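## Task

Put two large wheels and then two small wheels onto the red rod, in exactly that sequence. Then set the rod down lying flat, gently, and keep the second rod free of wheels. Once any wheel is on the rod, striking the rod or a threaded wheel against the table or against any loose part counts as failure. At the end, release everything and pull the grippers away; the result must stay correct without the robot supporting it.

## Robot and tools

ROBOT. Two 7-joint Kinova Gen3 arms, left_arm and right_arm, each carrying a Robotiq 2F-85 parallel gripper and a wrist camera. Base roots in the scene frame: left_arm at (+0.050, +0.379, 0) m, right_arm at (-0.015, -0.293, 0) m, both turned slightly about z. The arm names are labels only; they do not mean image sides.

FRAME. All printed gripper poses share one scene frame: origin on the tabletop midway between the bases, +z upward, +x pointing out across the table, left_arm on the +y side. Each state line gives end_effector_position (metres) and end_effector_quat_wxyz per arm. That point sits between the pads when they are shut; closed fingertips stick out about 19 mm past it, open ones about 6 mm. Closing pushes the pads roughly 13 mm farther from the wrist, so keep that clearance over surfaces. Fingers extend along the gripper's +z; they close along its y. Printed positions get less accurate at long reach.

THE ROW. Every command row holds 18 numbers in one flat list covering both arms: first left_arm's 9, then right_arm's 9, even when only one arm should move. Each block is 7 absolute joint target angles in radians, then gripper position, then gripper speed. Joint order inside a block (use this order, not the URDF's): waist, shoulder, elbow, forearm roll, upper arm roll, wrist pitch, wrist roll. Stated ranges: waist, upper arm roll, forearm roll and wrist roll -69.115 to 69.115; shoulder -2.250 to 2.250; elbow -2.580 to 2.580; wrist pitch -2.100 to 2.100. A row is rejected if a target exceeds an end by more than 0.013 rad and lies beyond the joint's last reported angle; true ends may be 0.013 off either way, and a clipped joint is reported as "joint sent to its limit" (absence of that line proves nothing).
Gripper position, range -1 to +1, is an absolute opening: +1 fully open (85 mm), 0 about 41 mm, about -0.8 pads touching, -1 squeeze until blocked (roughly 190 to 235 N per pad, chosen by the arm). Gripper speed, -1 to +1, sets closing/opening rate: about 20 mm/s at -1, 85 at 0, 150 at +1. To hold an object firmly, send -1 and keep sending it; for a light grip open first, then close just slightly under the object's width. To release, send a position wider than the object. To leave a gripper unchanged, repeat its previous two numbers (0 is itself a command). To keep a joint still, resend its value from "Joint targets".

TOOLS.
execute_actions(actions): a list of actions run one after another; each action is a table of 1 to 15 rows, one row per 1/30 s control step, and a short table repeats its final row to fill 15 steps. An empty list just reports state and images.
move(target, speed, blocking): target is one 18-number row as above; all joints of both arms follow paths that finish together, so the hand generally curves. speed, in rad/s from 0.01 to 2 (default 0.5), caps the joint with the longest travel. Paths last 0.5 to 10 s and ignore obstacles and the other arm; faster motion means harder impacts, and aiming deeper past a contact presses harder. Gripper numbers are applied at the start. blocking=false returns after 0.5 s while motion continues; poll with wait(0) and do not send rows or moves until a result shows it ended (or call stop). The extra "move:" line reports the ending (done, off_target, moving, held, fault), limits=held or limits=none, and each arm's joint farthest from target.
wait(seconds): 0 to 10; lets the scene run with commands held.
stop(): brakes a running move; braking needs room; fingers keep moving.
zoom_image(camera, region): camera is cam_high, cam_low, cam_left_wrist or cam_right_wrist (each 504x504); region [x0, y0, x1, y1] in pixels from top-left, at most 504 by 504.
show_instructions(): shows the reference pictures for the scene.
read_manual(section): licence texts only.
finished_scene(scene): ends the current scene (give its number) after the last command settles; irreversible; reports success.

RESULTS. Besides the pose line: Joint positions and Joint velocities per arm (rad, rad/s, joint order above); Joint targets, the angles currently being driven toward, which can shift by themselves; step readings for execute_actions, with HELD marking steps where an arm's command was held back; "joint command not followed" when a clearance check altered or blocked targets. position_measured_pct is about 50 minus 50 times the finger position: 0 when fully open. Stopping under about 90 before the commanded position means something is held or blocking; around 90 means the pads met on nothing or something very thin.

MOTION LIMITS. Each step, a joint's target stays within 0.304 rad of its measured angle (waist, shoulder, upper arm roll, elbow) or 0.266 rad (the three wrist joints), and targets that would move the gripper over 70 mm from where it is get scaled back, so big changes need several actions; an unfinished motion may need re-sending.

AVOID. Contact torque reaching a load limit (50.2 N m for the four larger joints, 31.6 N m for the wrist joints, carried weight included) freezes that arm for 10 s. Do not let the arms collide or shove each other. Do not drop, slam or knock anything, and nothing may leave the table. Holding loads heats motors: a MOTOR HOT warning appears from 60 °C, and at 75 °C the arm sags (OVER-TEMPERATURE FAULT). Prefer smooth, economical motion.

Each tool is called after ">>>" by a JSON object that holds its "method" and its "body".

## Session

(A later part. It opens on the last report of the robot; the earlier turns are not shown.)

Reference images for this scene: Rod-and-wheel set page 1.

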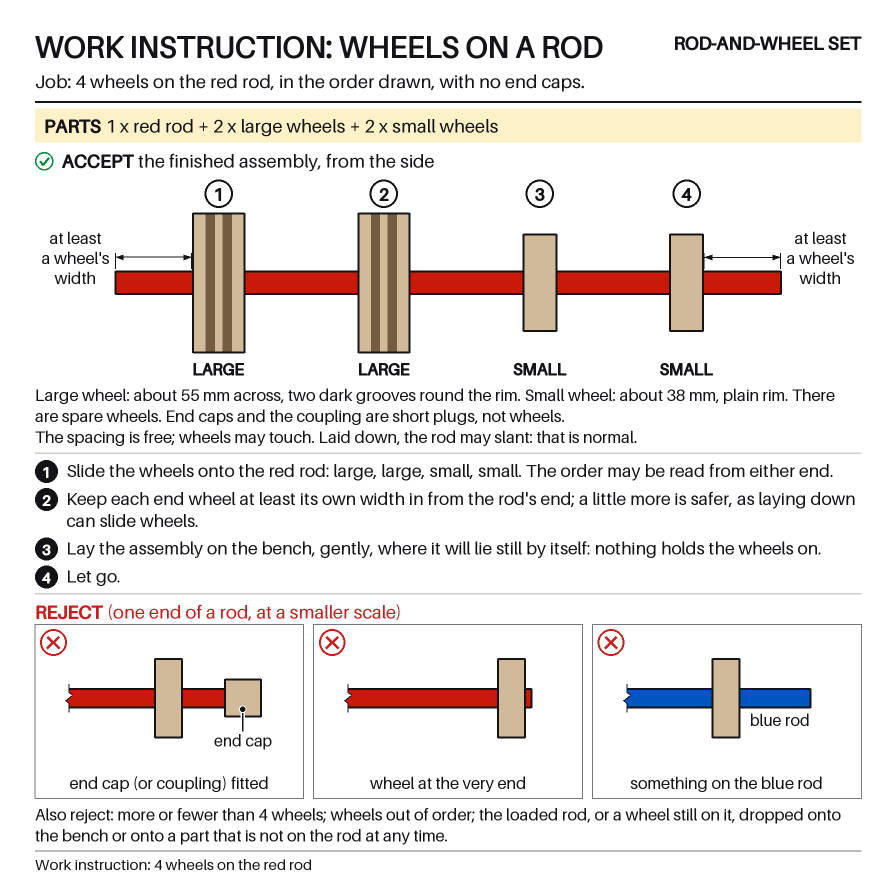

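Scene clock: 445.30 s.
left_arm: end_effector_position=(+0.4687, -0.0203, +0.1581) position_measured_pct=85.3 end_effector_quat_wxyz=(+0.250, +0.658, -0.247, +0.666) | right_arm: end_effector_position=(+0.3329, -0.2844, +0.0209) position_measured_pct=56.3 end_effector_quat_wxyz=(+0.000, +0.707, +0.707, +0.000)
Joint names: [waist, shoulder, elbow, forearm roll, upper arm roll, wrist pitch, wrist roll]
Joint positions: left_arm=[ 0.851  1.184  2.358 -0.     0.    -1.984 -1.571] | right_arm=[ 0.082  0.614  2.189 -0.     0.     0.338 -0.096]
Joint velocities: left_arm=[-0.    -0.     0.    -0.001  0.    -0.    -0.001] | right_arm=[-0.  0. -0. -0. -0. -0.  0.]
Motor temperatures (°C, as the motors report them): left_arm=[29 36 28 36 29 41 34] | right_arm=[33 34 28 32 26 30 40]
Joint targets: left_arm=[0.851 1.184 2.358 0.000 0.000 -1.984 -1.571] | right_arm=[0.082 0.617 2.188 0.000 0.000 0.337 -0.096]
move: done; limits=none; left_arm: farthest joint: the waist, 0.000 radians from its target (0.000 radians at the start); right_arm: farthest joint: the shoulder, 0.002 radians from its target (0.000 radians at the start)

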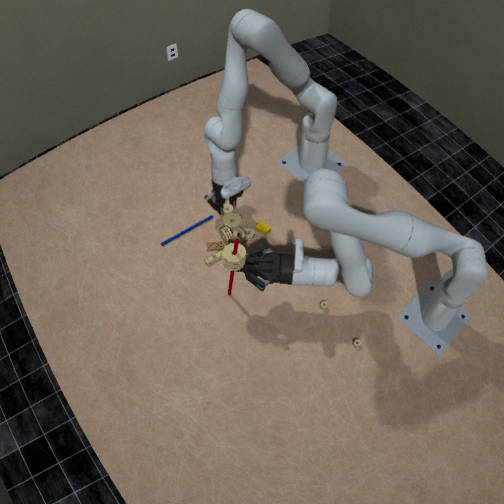

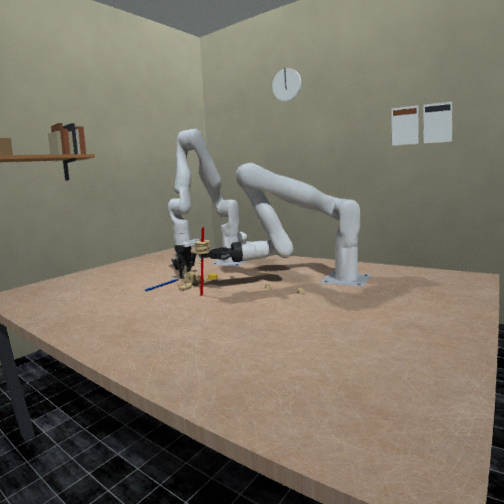

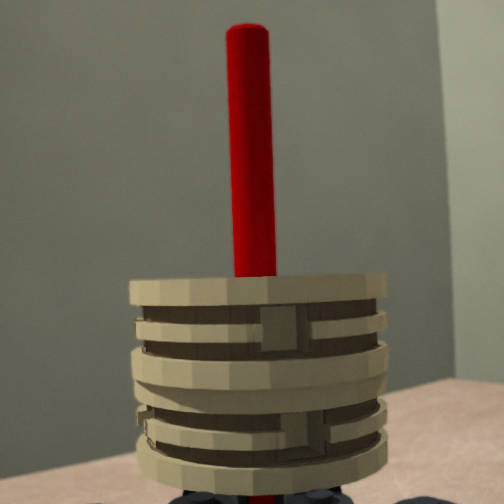

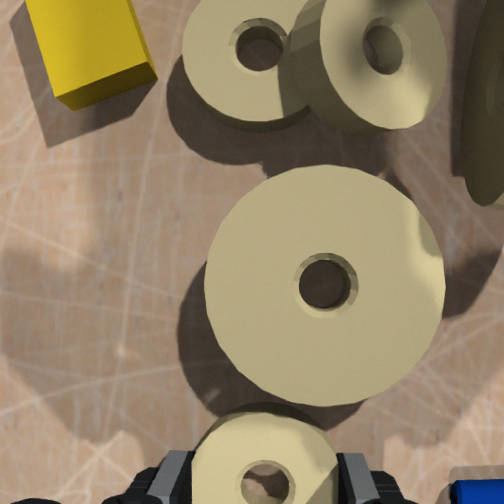

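>>> {"method": "move", "body": {"target": [0.851,1.1840,2.3580,0,0,-1.9840,-1.5708,-1,-0.5, 0.082,0.098,1.7047,0,0,1.3389,-0.096,-1,-0.3], "speed": 0.8}}

>>> {"method": "move", "body": {"target": [0.851,1.1840,2.3580,0,0,-1.9840,-1.5708,-1,-0.5, -0.3817,0.6100,0.9750,0,0,1.5566,0.32,-1,-0.3], "speed": 0.7}}

>>> {"method": "move", "body": {"target": [0.851,1.1840,2.3580,0,0,-1.9840,-1.5708,-1,-0.5, -0.3817,0.6034,1.0467,0,0,1.4915,0.32,-1,-0.3], "speed": 0.1}}

>>> {"method": "zoom_image", "body": {"camera": "cam_low", "region": [175,205,235,265]}}

Scene clock: 456.97 s.
left_arm: end_effector_position=(+0.4687, -0.0203, +0.1581) position_measured_pct=85.3 end_effector_quat_wxyz=(+0.250, +0.658, -0.247, +0.666) | right_arm: end_effector_position=(+0.3329, -0.2844, +0.3199) position_measured_pct=56.3 end_effector_quat_wxyz=(-0.000, +0.707, +0.707, -0.000)
Joint names: [waist, shoulder, elbow, forearm roll, upper arm roll, wrist pitch, wrist roll]
Joint positions: left_arm=[ 0.851  1.184  2.358 -0.     0.    -1.984 -1.571] | right_arm=[ 0.082  0.098  1.705 -0.     0.     1.339 -0.096]
Joint velocities: left_arm=[ 0.    -0.001  0.     0.     0.     0.    -0.001] | right_arm=[ 0.001 -0.002 -0.    -0.    -0.     0.    -0.   ]
Motor temperatures (°C, as the motors report them): left_arm=[29 36 28 36 29 41 34] | right_arm=[33 34 28 32 26 30 40]
Joint targets: left_arm=[0.851 1.184 2.358 0.000 0.000 -1.984 -1.571] | right_arm=[0.082 0.098 1.705 0.000 0.000 1.339 -0.096]
move: done; limits=none; left_arm: farthest joint: the waist, 0.000 radians from its target (0.000 radians at the start); right_arm: farthest joint: the waist, 0.000 radians from its target (0.000 radians at the start)

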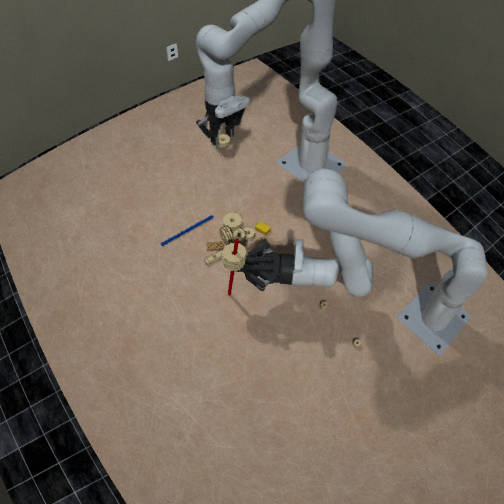

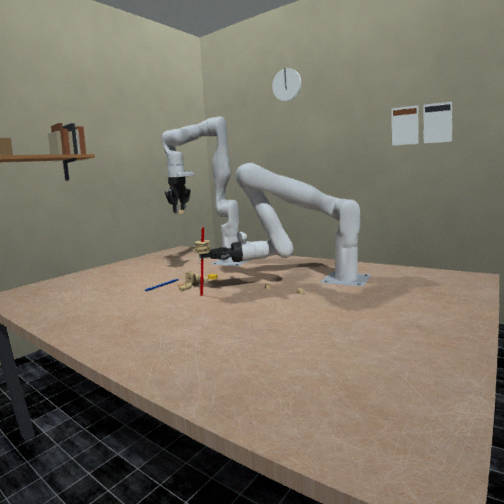

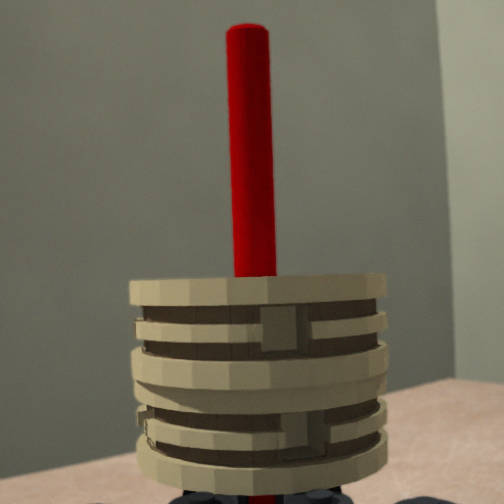

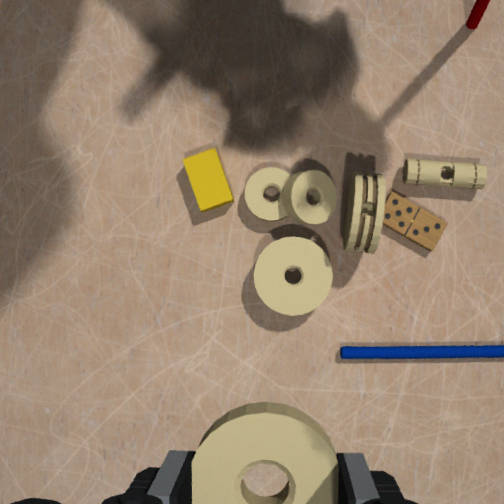

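Scene clock: 458.63 s.
left_arm: end_effector_position=(+0.4687, -0.0203, +0.1581) position_measured_pct=85.3 end_effector_quat_wxyz=(+0.250, +0.658, -0.247, +0.666) | right_arm: end_effector_position=(+0.4687, -0.0191, +0.3141) position_measured_pct=56.3 end_effector_quat_wxyz=(+0.000, +0.338, +0.941, +0.000)
Joint names: [waist, shoulder, elbow, forearm roll, upper arm roll, wrist pitch, wrist roll]
Joint positions: left_arm=[ 0.851  1.184  2.358 -0.     0.    -1.984 -1.571] | right_arm=[-0.381  0.61   0.975 -0.    -0.     1.557  0.32 ]
Joint velocities: left_arm=[-0.001  0.     0.     0.001  0.     0.    -0.   ] | right_arm=[-0.002  0.002  0.     0.     0.     0.     0.   ]
Motor temperatures (°C, as the motors report them): left_arm=[29 36 28 36 29 41 34] | right_arm=[33 34 28 32 26 30 40]
Joint targets: left_arm=[0.851 1.184 2.358 0.000 0.000 -1.984 -1.571] | right_arm=[-0.382 0.610 0.975 0.000 0.000 1.557 0.320]
move: done; limits=none; left_arm: farthest joint: the waist, 0.000 radians from its target (0.000 radians at the start); right_arm: farthest joint: the waist, 0.000 radians from its target (0.464 radians at the start)

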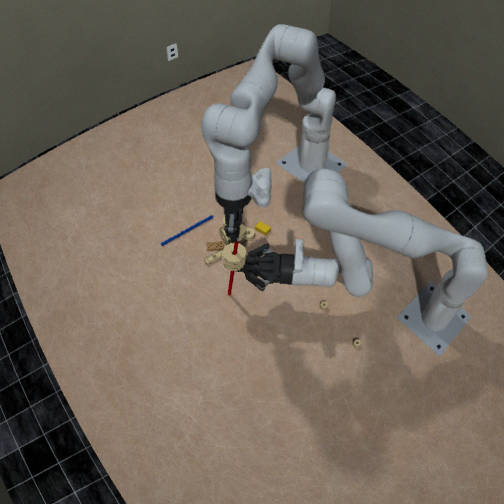

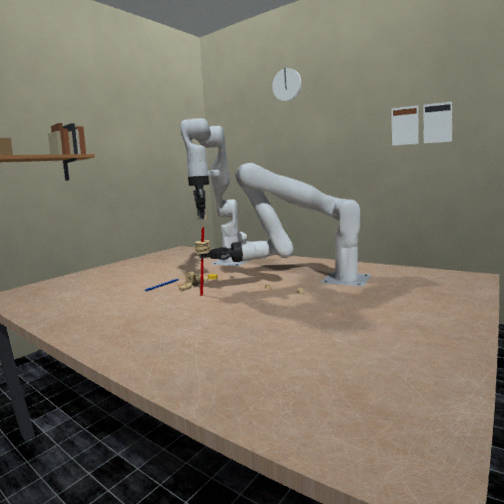

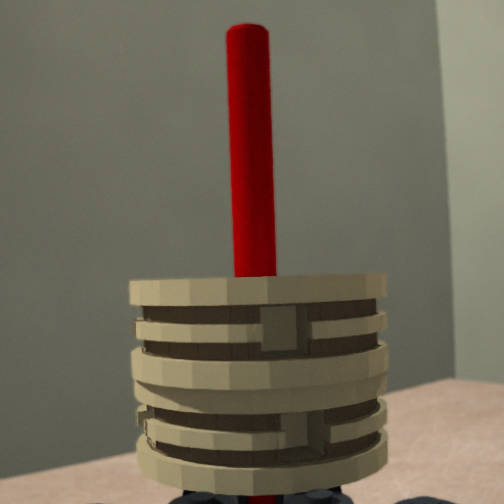

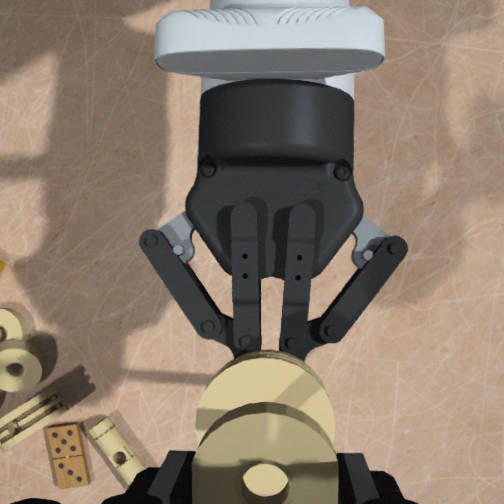

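Scene clock: 459.67 s.
left_arm: end_effector_position=(+0.4687, -0.0203, +0.1581) position_measured_pct=85.3 end_effector_quat_wxyz=(+0.250, +0.658, -0.247, +0.666) | right_arm: end_effector_position=(+0.4659, -0.0207, +0.2950) position_measured_pct=56.3 end_effector_quat_wxyz=(-0.000, +0.338, +0.941, -0.000)
Joint names: [waist, shoulder, elbow, forearm roll, upper arm roll, wrist pitch, wrist roll]
Joint positions: left_arm=[ 0.851  1.184  2.358 -0.     0.    -1.984 -1.571] | right_arm=[-0.382  0.604  1.047  0.    -0.     1.492  0.32 ]
Joint velocities: left_arm=[ 0.    -0.     0.    -0.001 -0.     0.     0.001] | right_arm=[ 0.    -0.001  0.     0.    -0.    -0.     0.   ]
Motor temperatures (°C, as the motors report them): left_arm=[29 36 28 36 29 41 34] | right_arm=[33 34 28 32 26 30 40]
Joint targets: left_arm=[0.851 1.184 2.358 0.000 0.000 -1.984 -1.571] | right_arm=[-0.382 0.603 1.047 0.000 0.000 1.491 0.320]
move: done; limits=none; left_arm: farthest joint: the waist, 0.000 radians from its target (0.000 radians at the start); right_arm: farthest joint: the waist, 0.000 radians from its target (0.000 radians at the start)

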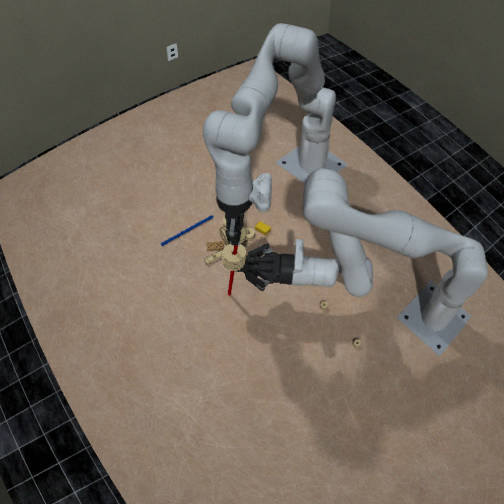

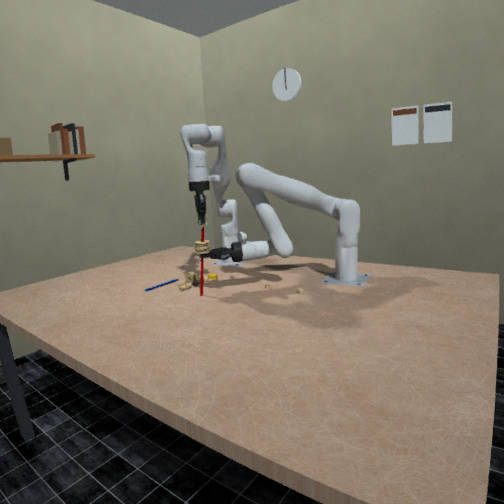

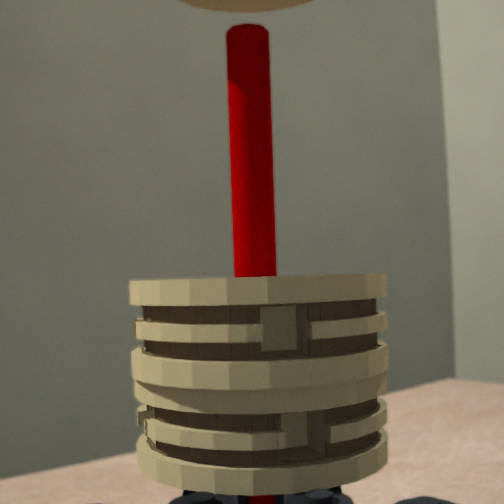

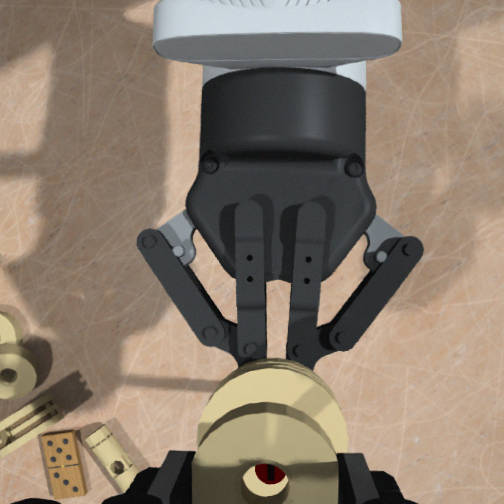

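Region (175, 205, 235, 265) of cam_low's 504x504 image, scaled by 8.400, with more detail than that image has.

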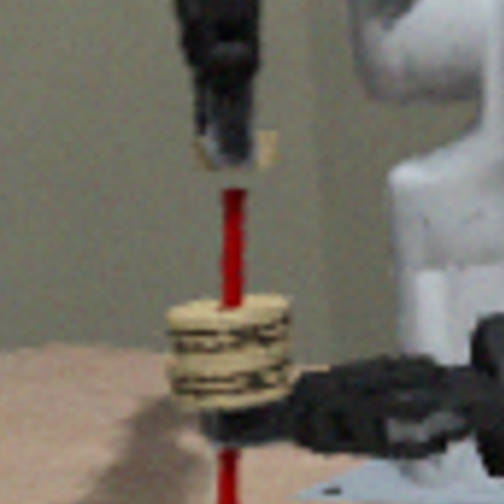

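>>> {"method": "zoom_image", "body": {"camera": "cam_right_wrist", "region": [180,340,360,504]}}

Region (180, 340, 360, 504) of cam_right_wrist's 504x504 image, scaled by 2.800; it fills the top 459 rows of this view, and the rest is white.

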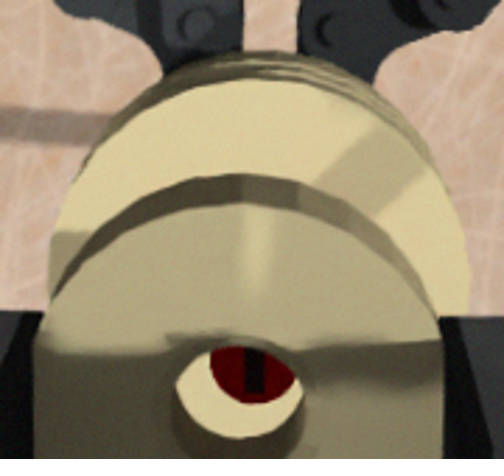

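>>> {"method": "move", "body": {"target": [0.851,1.1840,2.3580,0,0,-1.9840,-1.5708,-1,-0.5, -0.3787,0.6073,1.0526,0,0,1.4817,0.32,-1,-0.3], "speed": 0.03}}

>>> {"method": "zoom_image", "body": {"camera": "cam_low", "region": [175,205,235,265]}}

>>> {"method": "zoom_image", "body": {"camera": "cam_right_wrist", "region": [180,340,360,504]}}

Scene clock: 474.83 s.
left_arm: end_effector_position=(+0.4687, -0.0203, +0.1581) position_measured_pct=85.3 end_effector_quat_wxyz=(+0.250, +0.658, -0.247, +0.666) | right_arm: end_effector_position=(+0.4676, -0.0216, +0.2911) position_measured_pct=56.3 end_effector_quat_wxyz=(+0.000, +0.340, +0.941, -0.000)
Joint names: [waist, shoulder, elbow, forearm roll, upper arm roll, wrist pitch, wrist roll]
Joint positions: left_arm=[ 0.851  1.184  2.358 -0.     0.    -1.984 -1.571] | right_arm=[-0.379  0.607  1.053  0.     0.     1.482  0.32 ]
Joint velocities: left_arm=[-0.     0.001  0.     0.002  0.     0.001 -0.   ] | right_arm=[ 0.     0.     0.001  0.    -0.    -0.     0.   ]
Motor temperatures (°C, as the motors report them): left_arm=[29 36 28 36 29 41 34] | right_arm=[33 34 28 32 26 30 40]
Joint targets: left_arm=[0.851 1.184 2.358 0.000 0.000 -1.984 -1.571] | right_arm=[-0.379 0.607 1.053 0.000 0.000 1.482 0.320]
move: done; limits=none; left_arm: farthest joint: the waist, 0.000 radians from its target (0.000 radians at the start); right_arm: farthest joint: the waist, 0.000 radians from its target (0.003 radians at the start)

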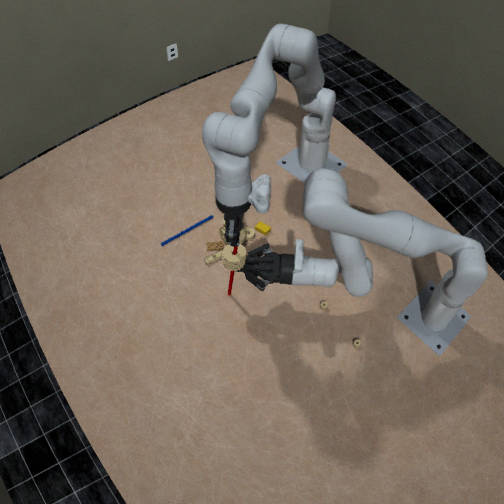

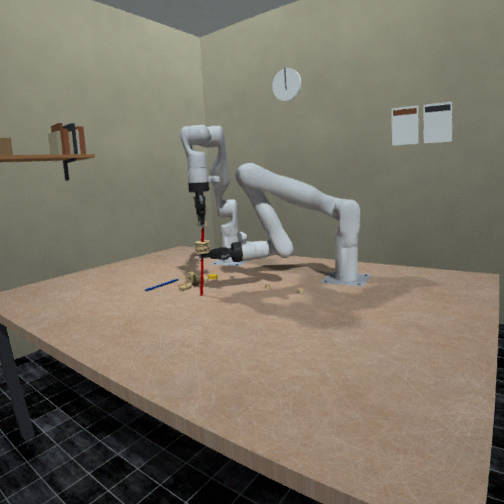

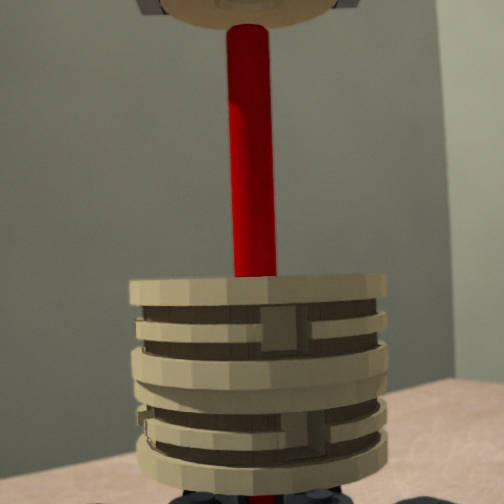

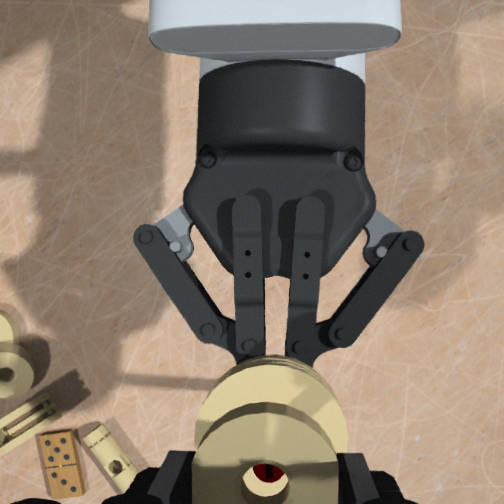

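Region (175, 205, 235, 265) of cam_low's 504x504 image, scaled by 8.400, with more detail than that image has.

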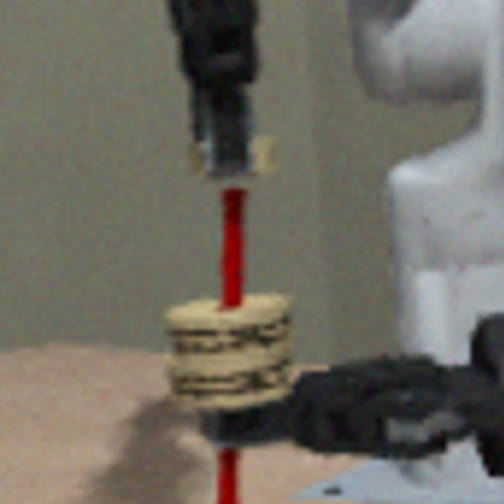

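Region (180, 340, 360, 504) of cam_right_wrist's 504x504 image, scaled by 2.800; it fills the top 459 rows of this view, and the rest is white.

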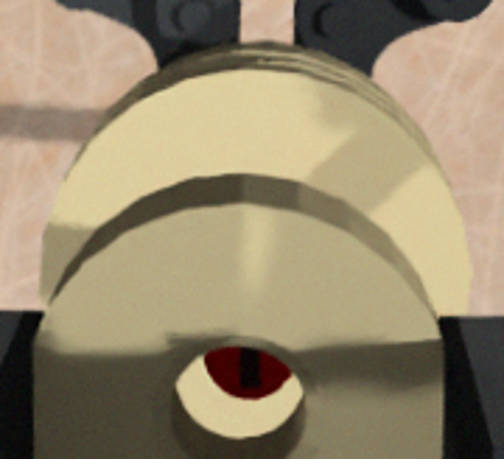

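>>> {"method": "move", "body": {"target": [0.851,1.1840,2.3580,0,0,-1.9840,-1.5708,-1,-0.5, -0.3787,0.6091,1.0751,0,0,1.4574,0.32,-1,-0.3], "speed": 0.015}}

Scene clock: 478.90 s.
left_arm: end_effector_position=(+0.4687, -0.0203, +0.1581) position_measured_pct=85.3 end_effector_quat_wxyz=(+0.250, +0.658, -0.247, +0.666) | right_arm: end_effector_position=(+0.4675, -0.0217, +0.2830) position_measured_pct=56.3 end_effector_quat_wxyz=(-0.000, +0.340, +0.940, -0.000)
Joint names: [waist, shoulder, elbow, forearm roll, upper arm roll, wrist pitch, wrist roll]
Joint positions: left_arm=[ 0.851  1.184  2.358 -0.     0.    -1.984 -1.571] | right_arm=[-0.379  0.609  1.075 -0.    -0.     1.457  0.32 ]
Joint velocities: left_arm=[ 0.    -0.001 -0.     0.001  0.    -0.    -0.   ] | right_arm=[ 0. -0.  0. -0. -0. -0.  0.]
Motor temperatures (°C, as the motors report them): left_arm=[29 36 28 36 29 41 34] | right_arm=[33 34 28 32 26 30 40]
Joint targets: left_arm=[0.851 1.184 2.358 0.000 0.000 -1.984 -1.571] | right_arm=[-0.379 0.609 1.075 0.000 0.000 1.457 0.320]
move: done; limits=none; left_arm: farthest joint: the waist, 0.000 radians from its target (0.000 radians at the start); right_arm: farthest joint: the waist, 0.000 radians from its target (0.000 radians at the start)

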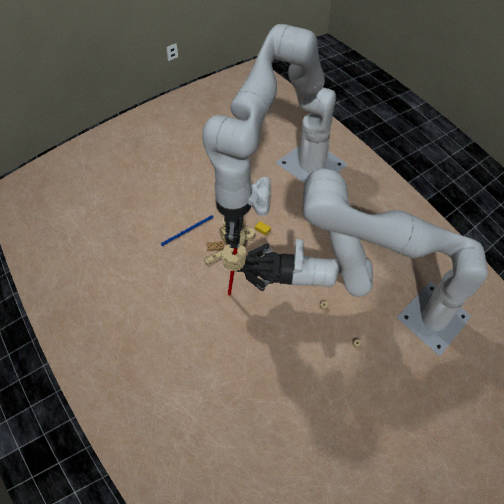

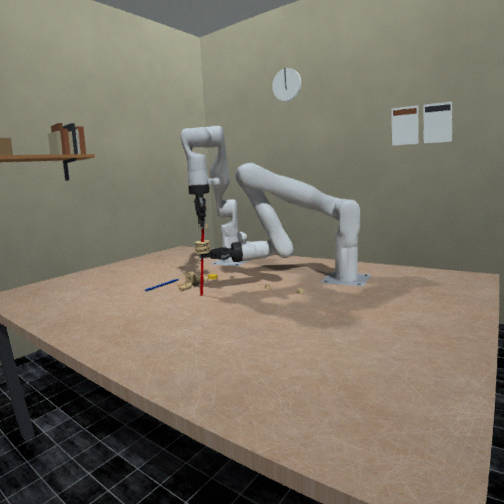

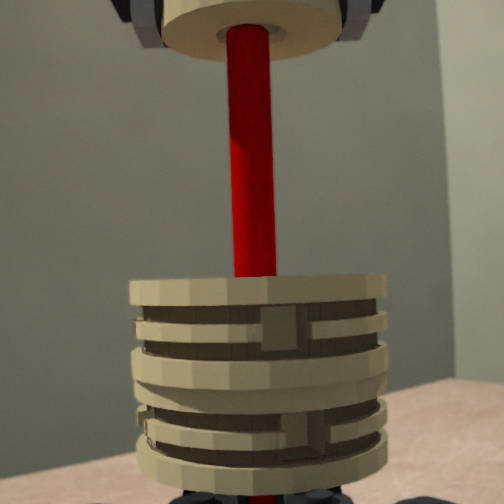

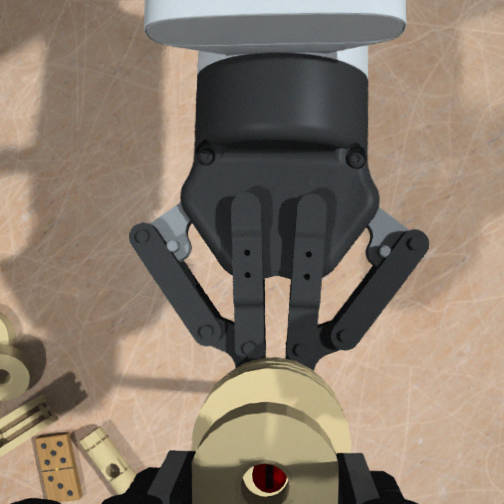

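>>> {"method": "move", "body": {"target": [0.851,1.1840,2.3580,0,0,-1.9840,-1.5708,-1,-0.5, -0.3757,0.6139,1.1247,0,0,1.4030,0.32,-1,-0.3], "speed": 0.025}}

>>> {"method": "zoom_image", "body": {"camera": "cam_low", "region": [175,205,235,265]}}

Scene clock: 489.60 s.
left_arm: end_effector_position=(+0.4684, -0.0205, +0.1580) position_measured_pct=85.3 end_effector_quat_wxyz=(+0.251, +0.658, -0.247, +0.666) | right_arm: end_effector_position=(+0.4681, -0.0233, +0.2652) position_measured_pct=56.3 end_effector_quat_wxyz=(+0.000, +0.341, +0.940, +0.001)
Joint names: [waist, shoulder, elbow, forearm roll, upper arm roll, wrist pitch, wrist roll]
Joint positions: left_arm=[ 0.852  1.184  2.358 -0.     0.    -1.984 -1.571] | right_arm=[-0.376  0.614  1.124  0.     0.     1.402  0.32 ]
Joint velocities: left_arm=[-0.  0. -0. -0.  0. -0.  0.] | right_arm=[ 0.    -0.     0.001 -0.    -0.    -0.001 -0.   ]
Motor temperatures (°C, as the motors report them): left_arm=[29 36 28 36 29 41 34] | right_arm=[33 34 28 32 26 30 40]
Joint targets: left_arm=[0.851 1.184 2.358 0.000 0.000 -1.984 -1.571] | right_arm=[-0.376 0.614 1.125 0.000 0.000 1.403 0.320]
move: done; limits=none; left_arm: farthest joint: the waist, 0.001 radians from its target (0.000 radians at the start); right_arm: farthest joint: the elbow, 0.001 radians from its target (0.050 radians at the start)

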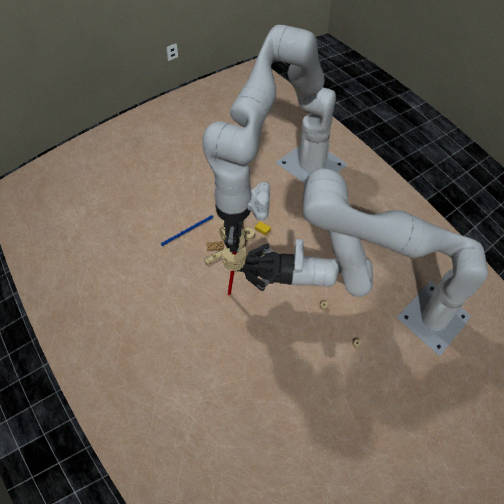

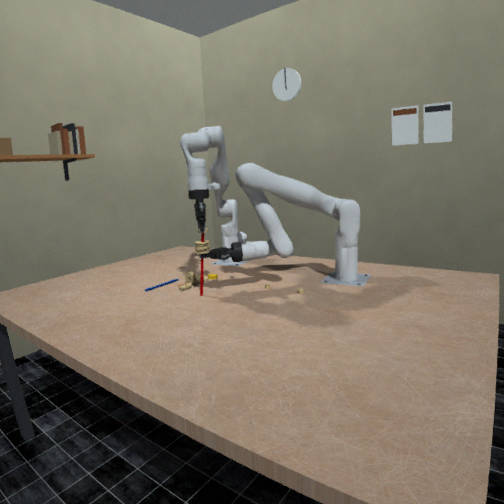

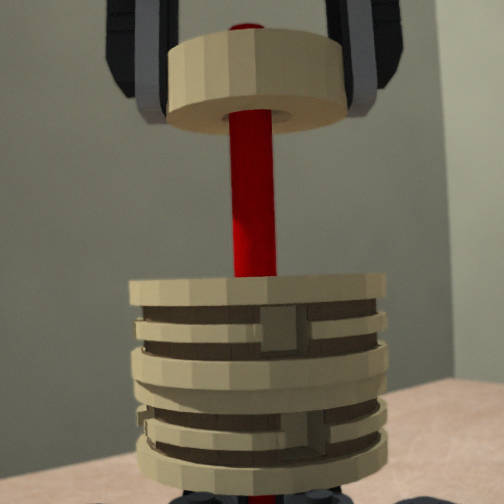

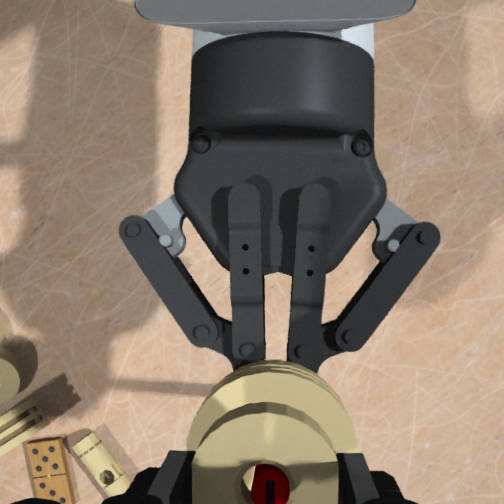

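Region (175, 205, 235, 265) of cam_low's 504x504 image, scaled by 8.400, with more detail than that image has.

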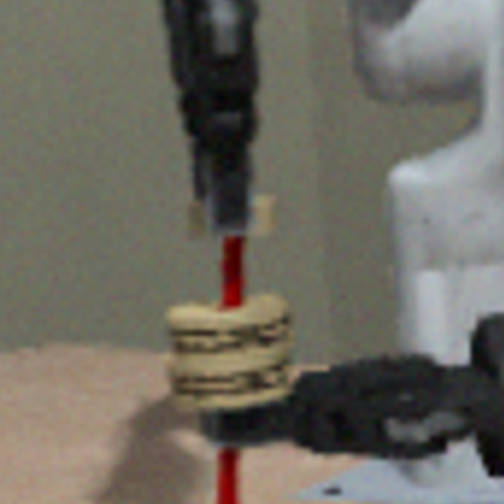

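>>> {"method": "move", "body": {"target": [0.851,1.1840,2.3580,0,0,-1.9840,-1.5708,-1,-0.5, -0.3768,0.6294,1.1779,0,0,1.3343,0.32,-1,-0.3], "speed": 0.03}}

Scene clock: 496.30 s.
left_arm: end_effector_position=(+0.4682, -0.0205, +0.1580) position_measured_pct=85.3 end_effector_quat_wxyz=(+0.251, +0.658, -0.247, +0.666) | right_arm: end_effector_position=(+0.4696, -0.0234, +0.2407) position_measured_pct=56.3 end_effector_quat_wxyz=(+0.002, +0.342, +0.940, +0.001)
Joint names: [waist, shoulder, elbow, forearm roll, upper arm roll, wrist pitch, wrist roll]
Joint positions: left_arm=[ 0.852  1.184  2.359 -0.     0.    -1.984 -1.571] | right_arm=[-0.376  0.629  1.177  0.001  0.001  1.333  0.32 ]
Joint velocities: left_arm=[ 0.001  0.     0.001  0.    -0.     0.     0.   ] | right_arm=[ 0.001  0.     0.001 -0.     0.    -0.001  0.   ]
Motor temperatures (°C, as the motors report them): left_arm=[29 36 28 36 29 41 34] | right_arm=[33 34 28 32 26 30 40]
Joint targets: left_arm=[0.851 1.184 2.358 0.000 0.000 -1.984 -1.571] | right_arm=[-0.377 0.629 1.178 0.000 0.000 1.334 0.320]
move: done; limits=none; left_arm: farthest joint: the waist, 0.001 radians from its target (0.001 radians at the start); right_arm: farthest joint: the waist, 0.001 radians from its target (0.001 radians at the start)

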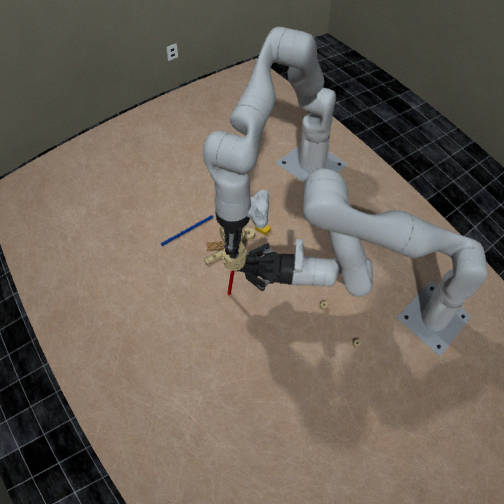

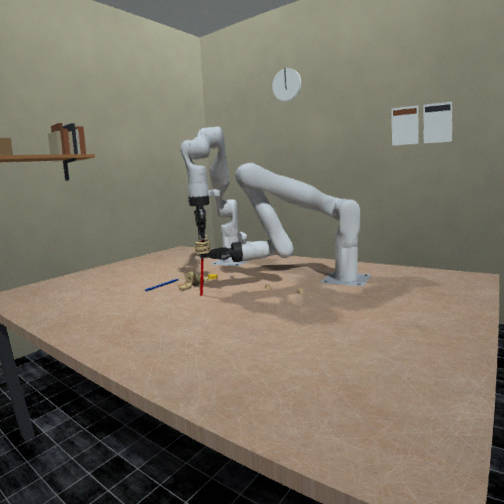

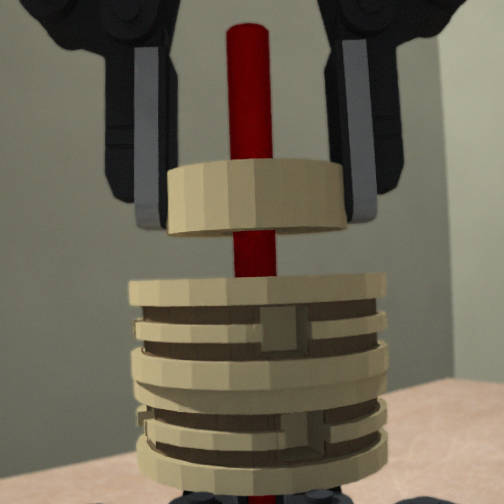

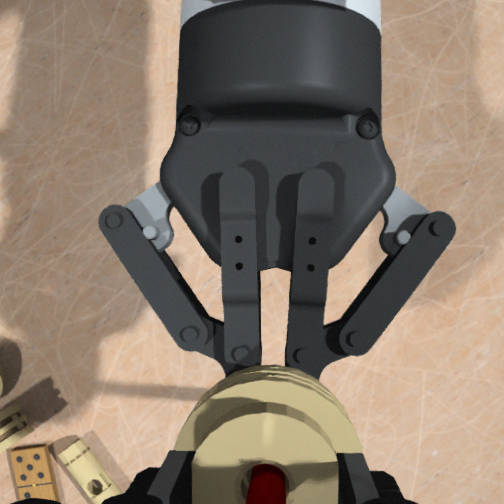

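>>> {"method": "move", "body": {"target": [0.851,1.1840,2.3580,0,0,-1.9840,-1.5708,-1,-0.5, -0.3762,0.6350,1.1906,0,0,1.3160,0.32,-1,-0.3], "speed": 0.015}}

Scene clock: 503.70 s.
left_arm: end_effector_position=(+0.4681, -0.0205, +0.1580) position_measured_pct=85.3 end_effector_quat_wxyz=(+0.251, +0.658, -0.247, +0.666) | right_arm: end_effector_position=(+0.4703, -0.0237, +0.2338) position_measured_pct=56.3 end_effector_quat_wxyz=(+0.002, +0.342, +0.940, +0.000)
Joint names: [waist, shoulder, elbow, forearm roll, upper arm roll, wrist pitch, wrist roll]
Joint positions: left_arm=[ 0.852  1.184  2.359 -0.     0.    -1.984 -1.571] | right_arm=[-0.375  0.634  1.19   0.001  0.001  1.315  0.32 ]
Joint velocities: left_arm=[-0.001  0.     0.    -0.    -0.     0.     0.001] | right_arm=[-0.    -0.     0.001  0.    -0.    -0.    -0.   ]
Motor temperatures (°C, as the motors report them): left_arm=[29 36 28 36 29 41 34] | right_arm=[33 34 28 32 26 30 40]
Joint targets: left_arm=[0.851 1.184 2.358 0.000 0.000 -1.984 -1.571] | right_arm=[-0.376 0.635 1.191 0.000 0.000 1.316 0.320]
move: done; limits=none; left_arm: farthest joint: the waist, 0.001 radians from its target (0.001 radians at the start); right_arm: farthest joint: the waist, 0.001 radians from its target (0.001 radians at the start)

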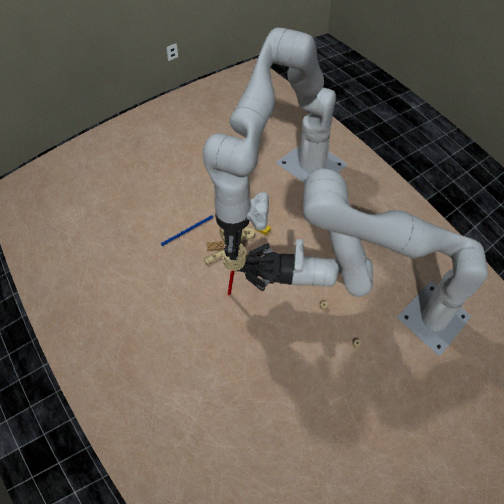

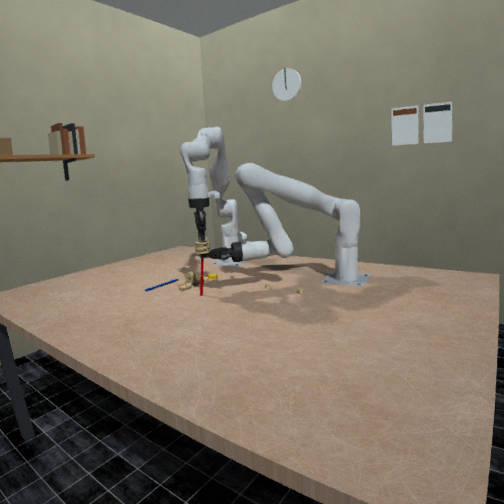

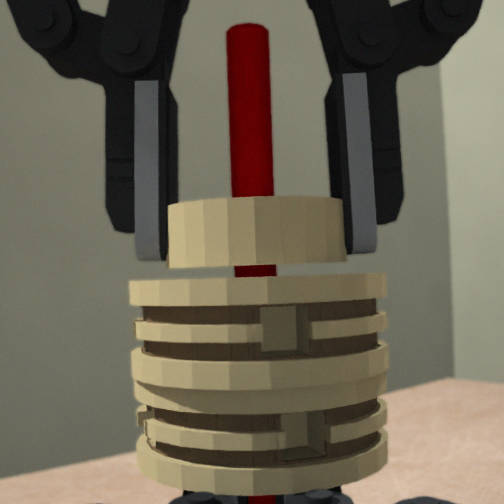

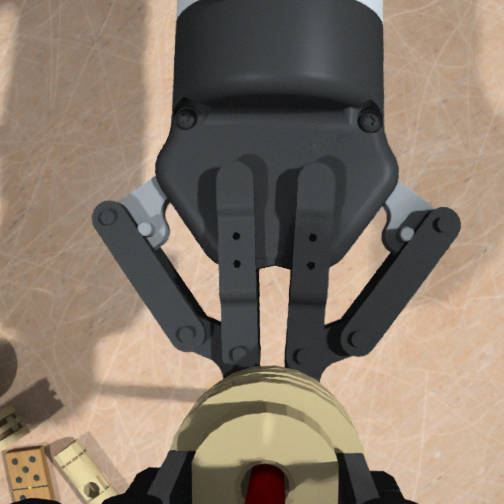

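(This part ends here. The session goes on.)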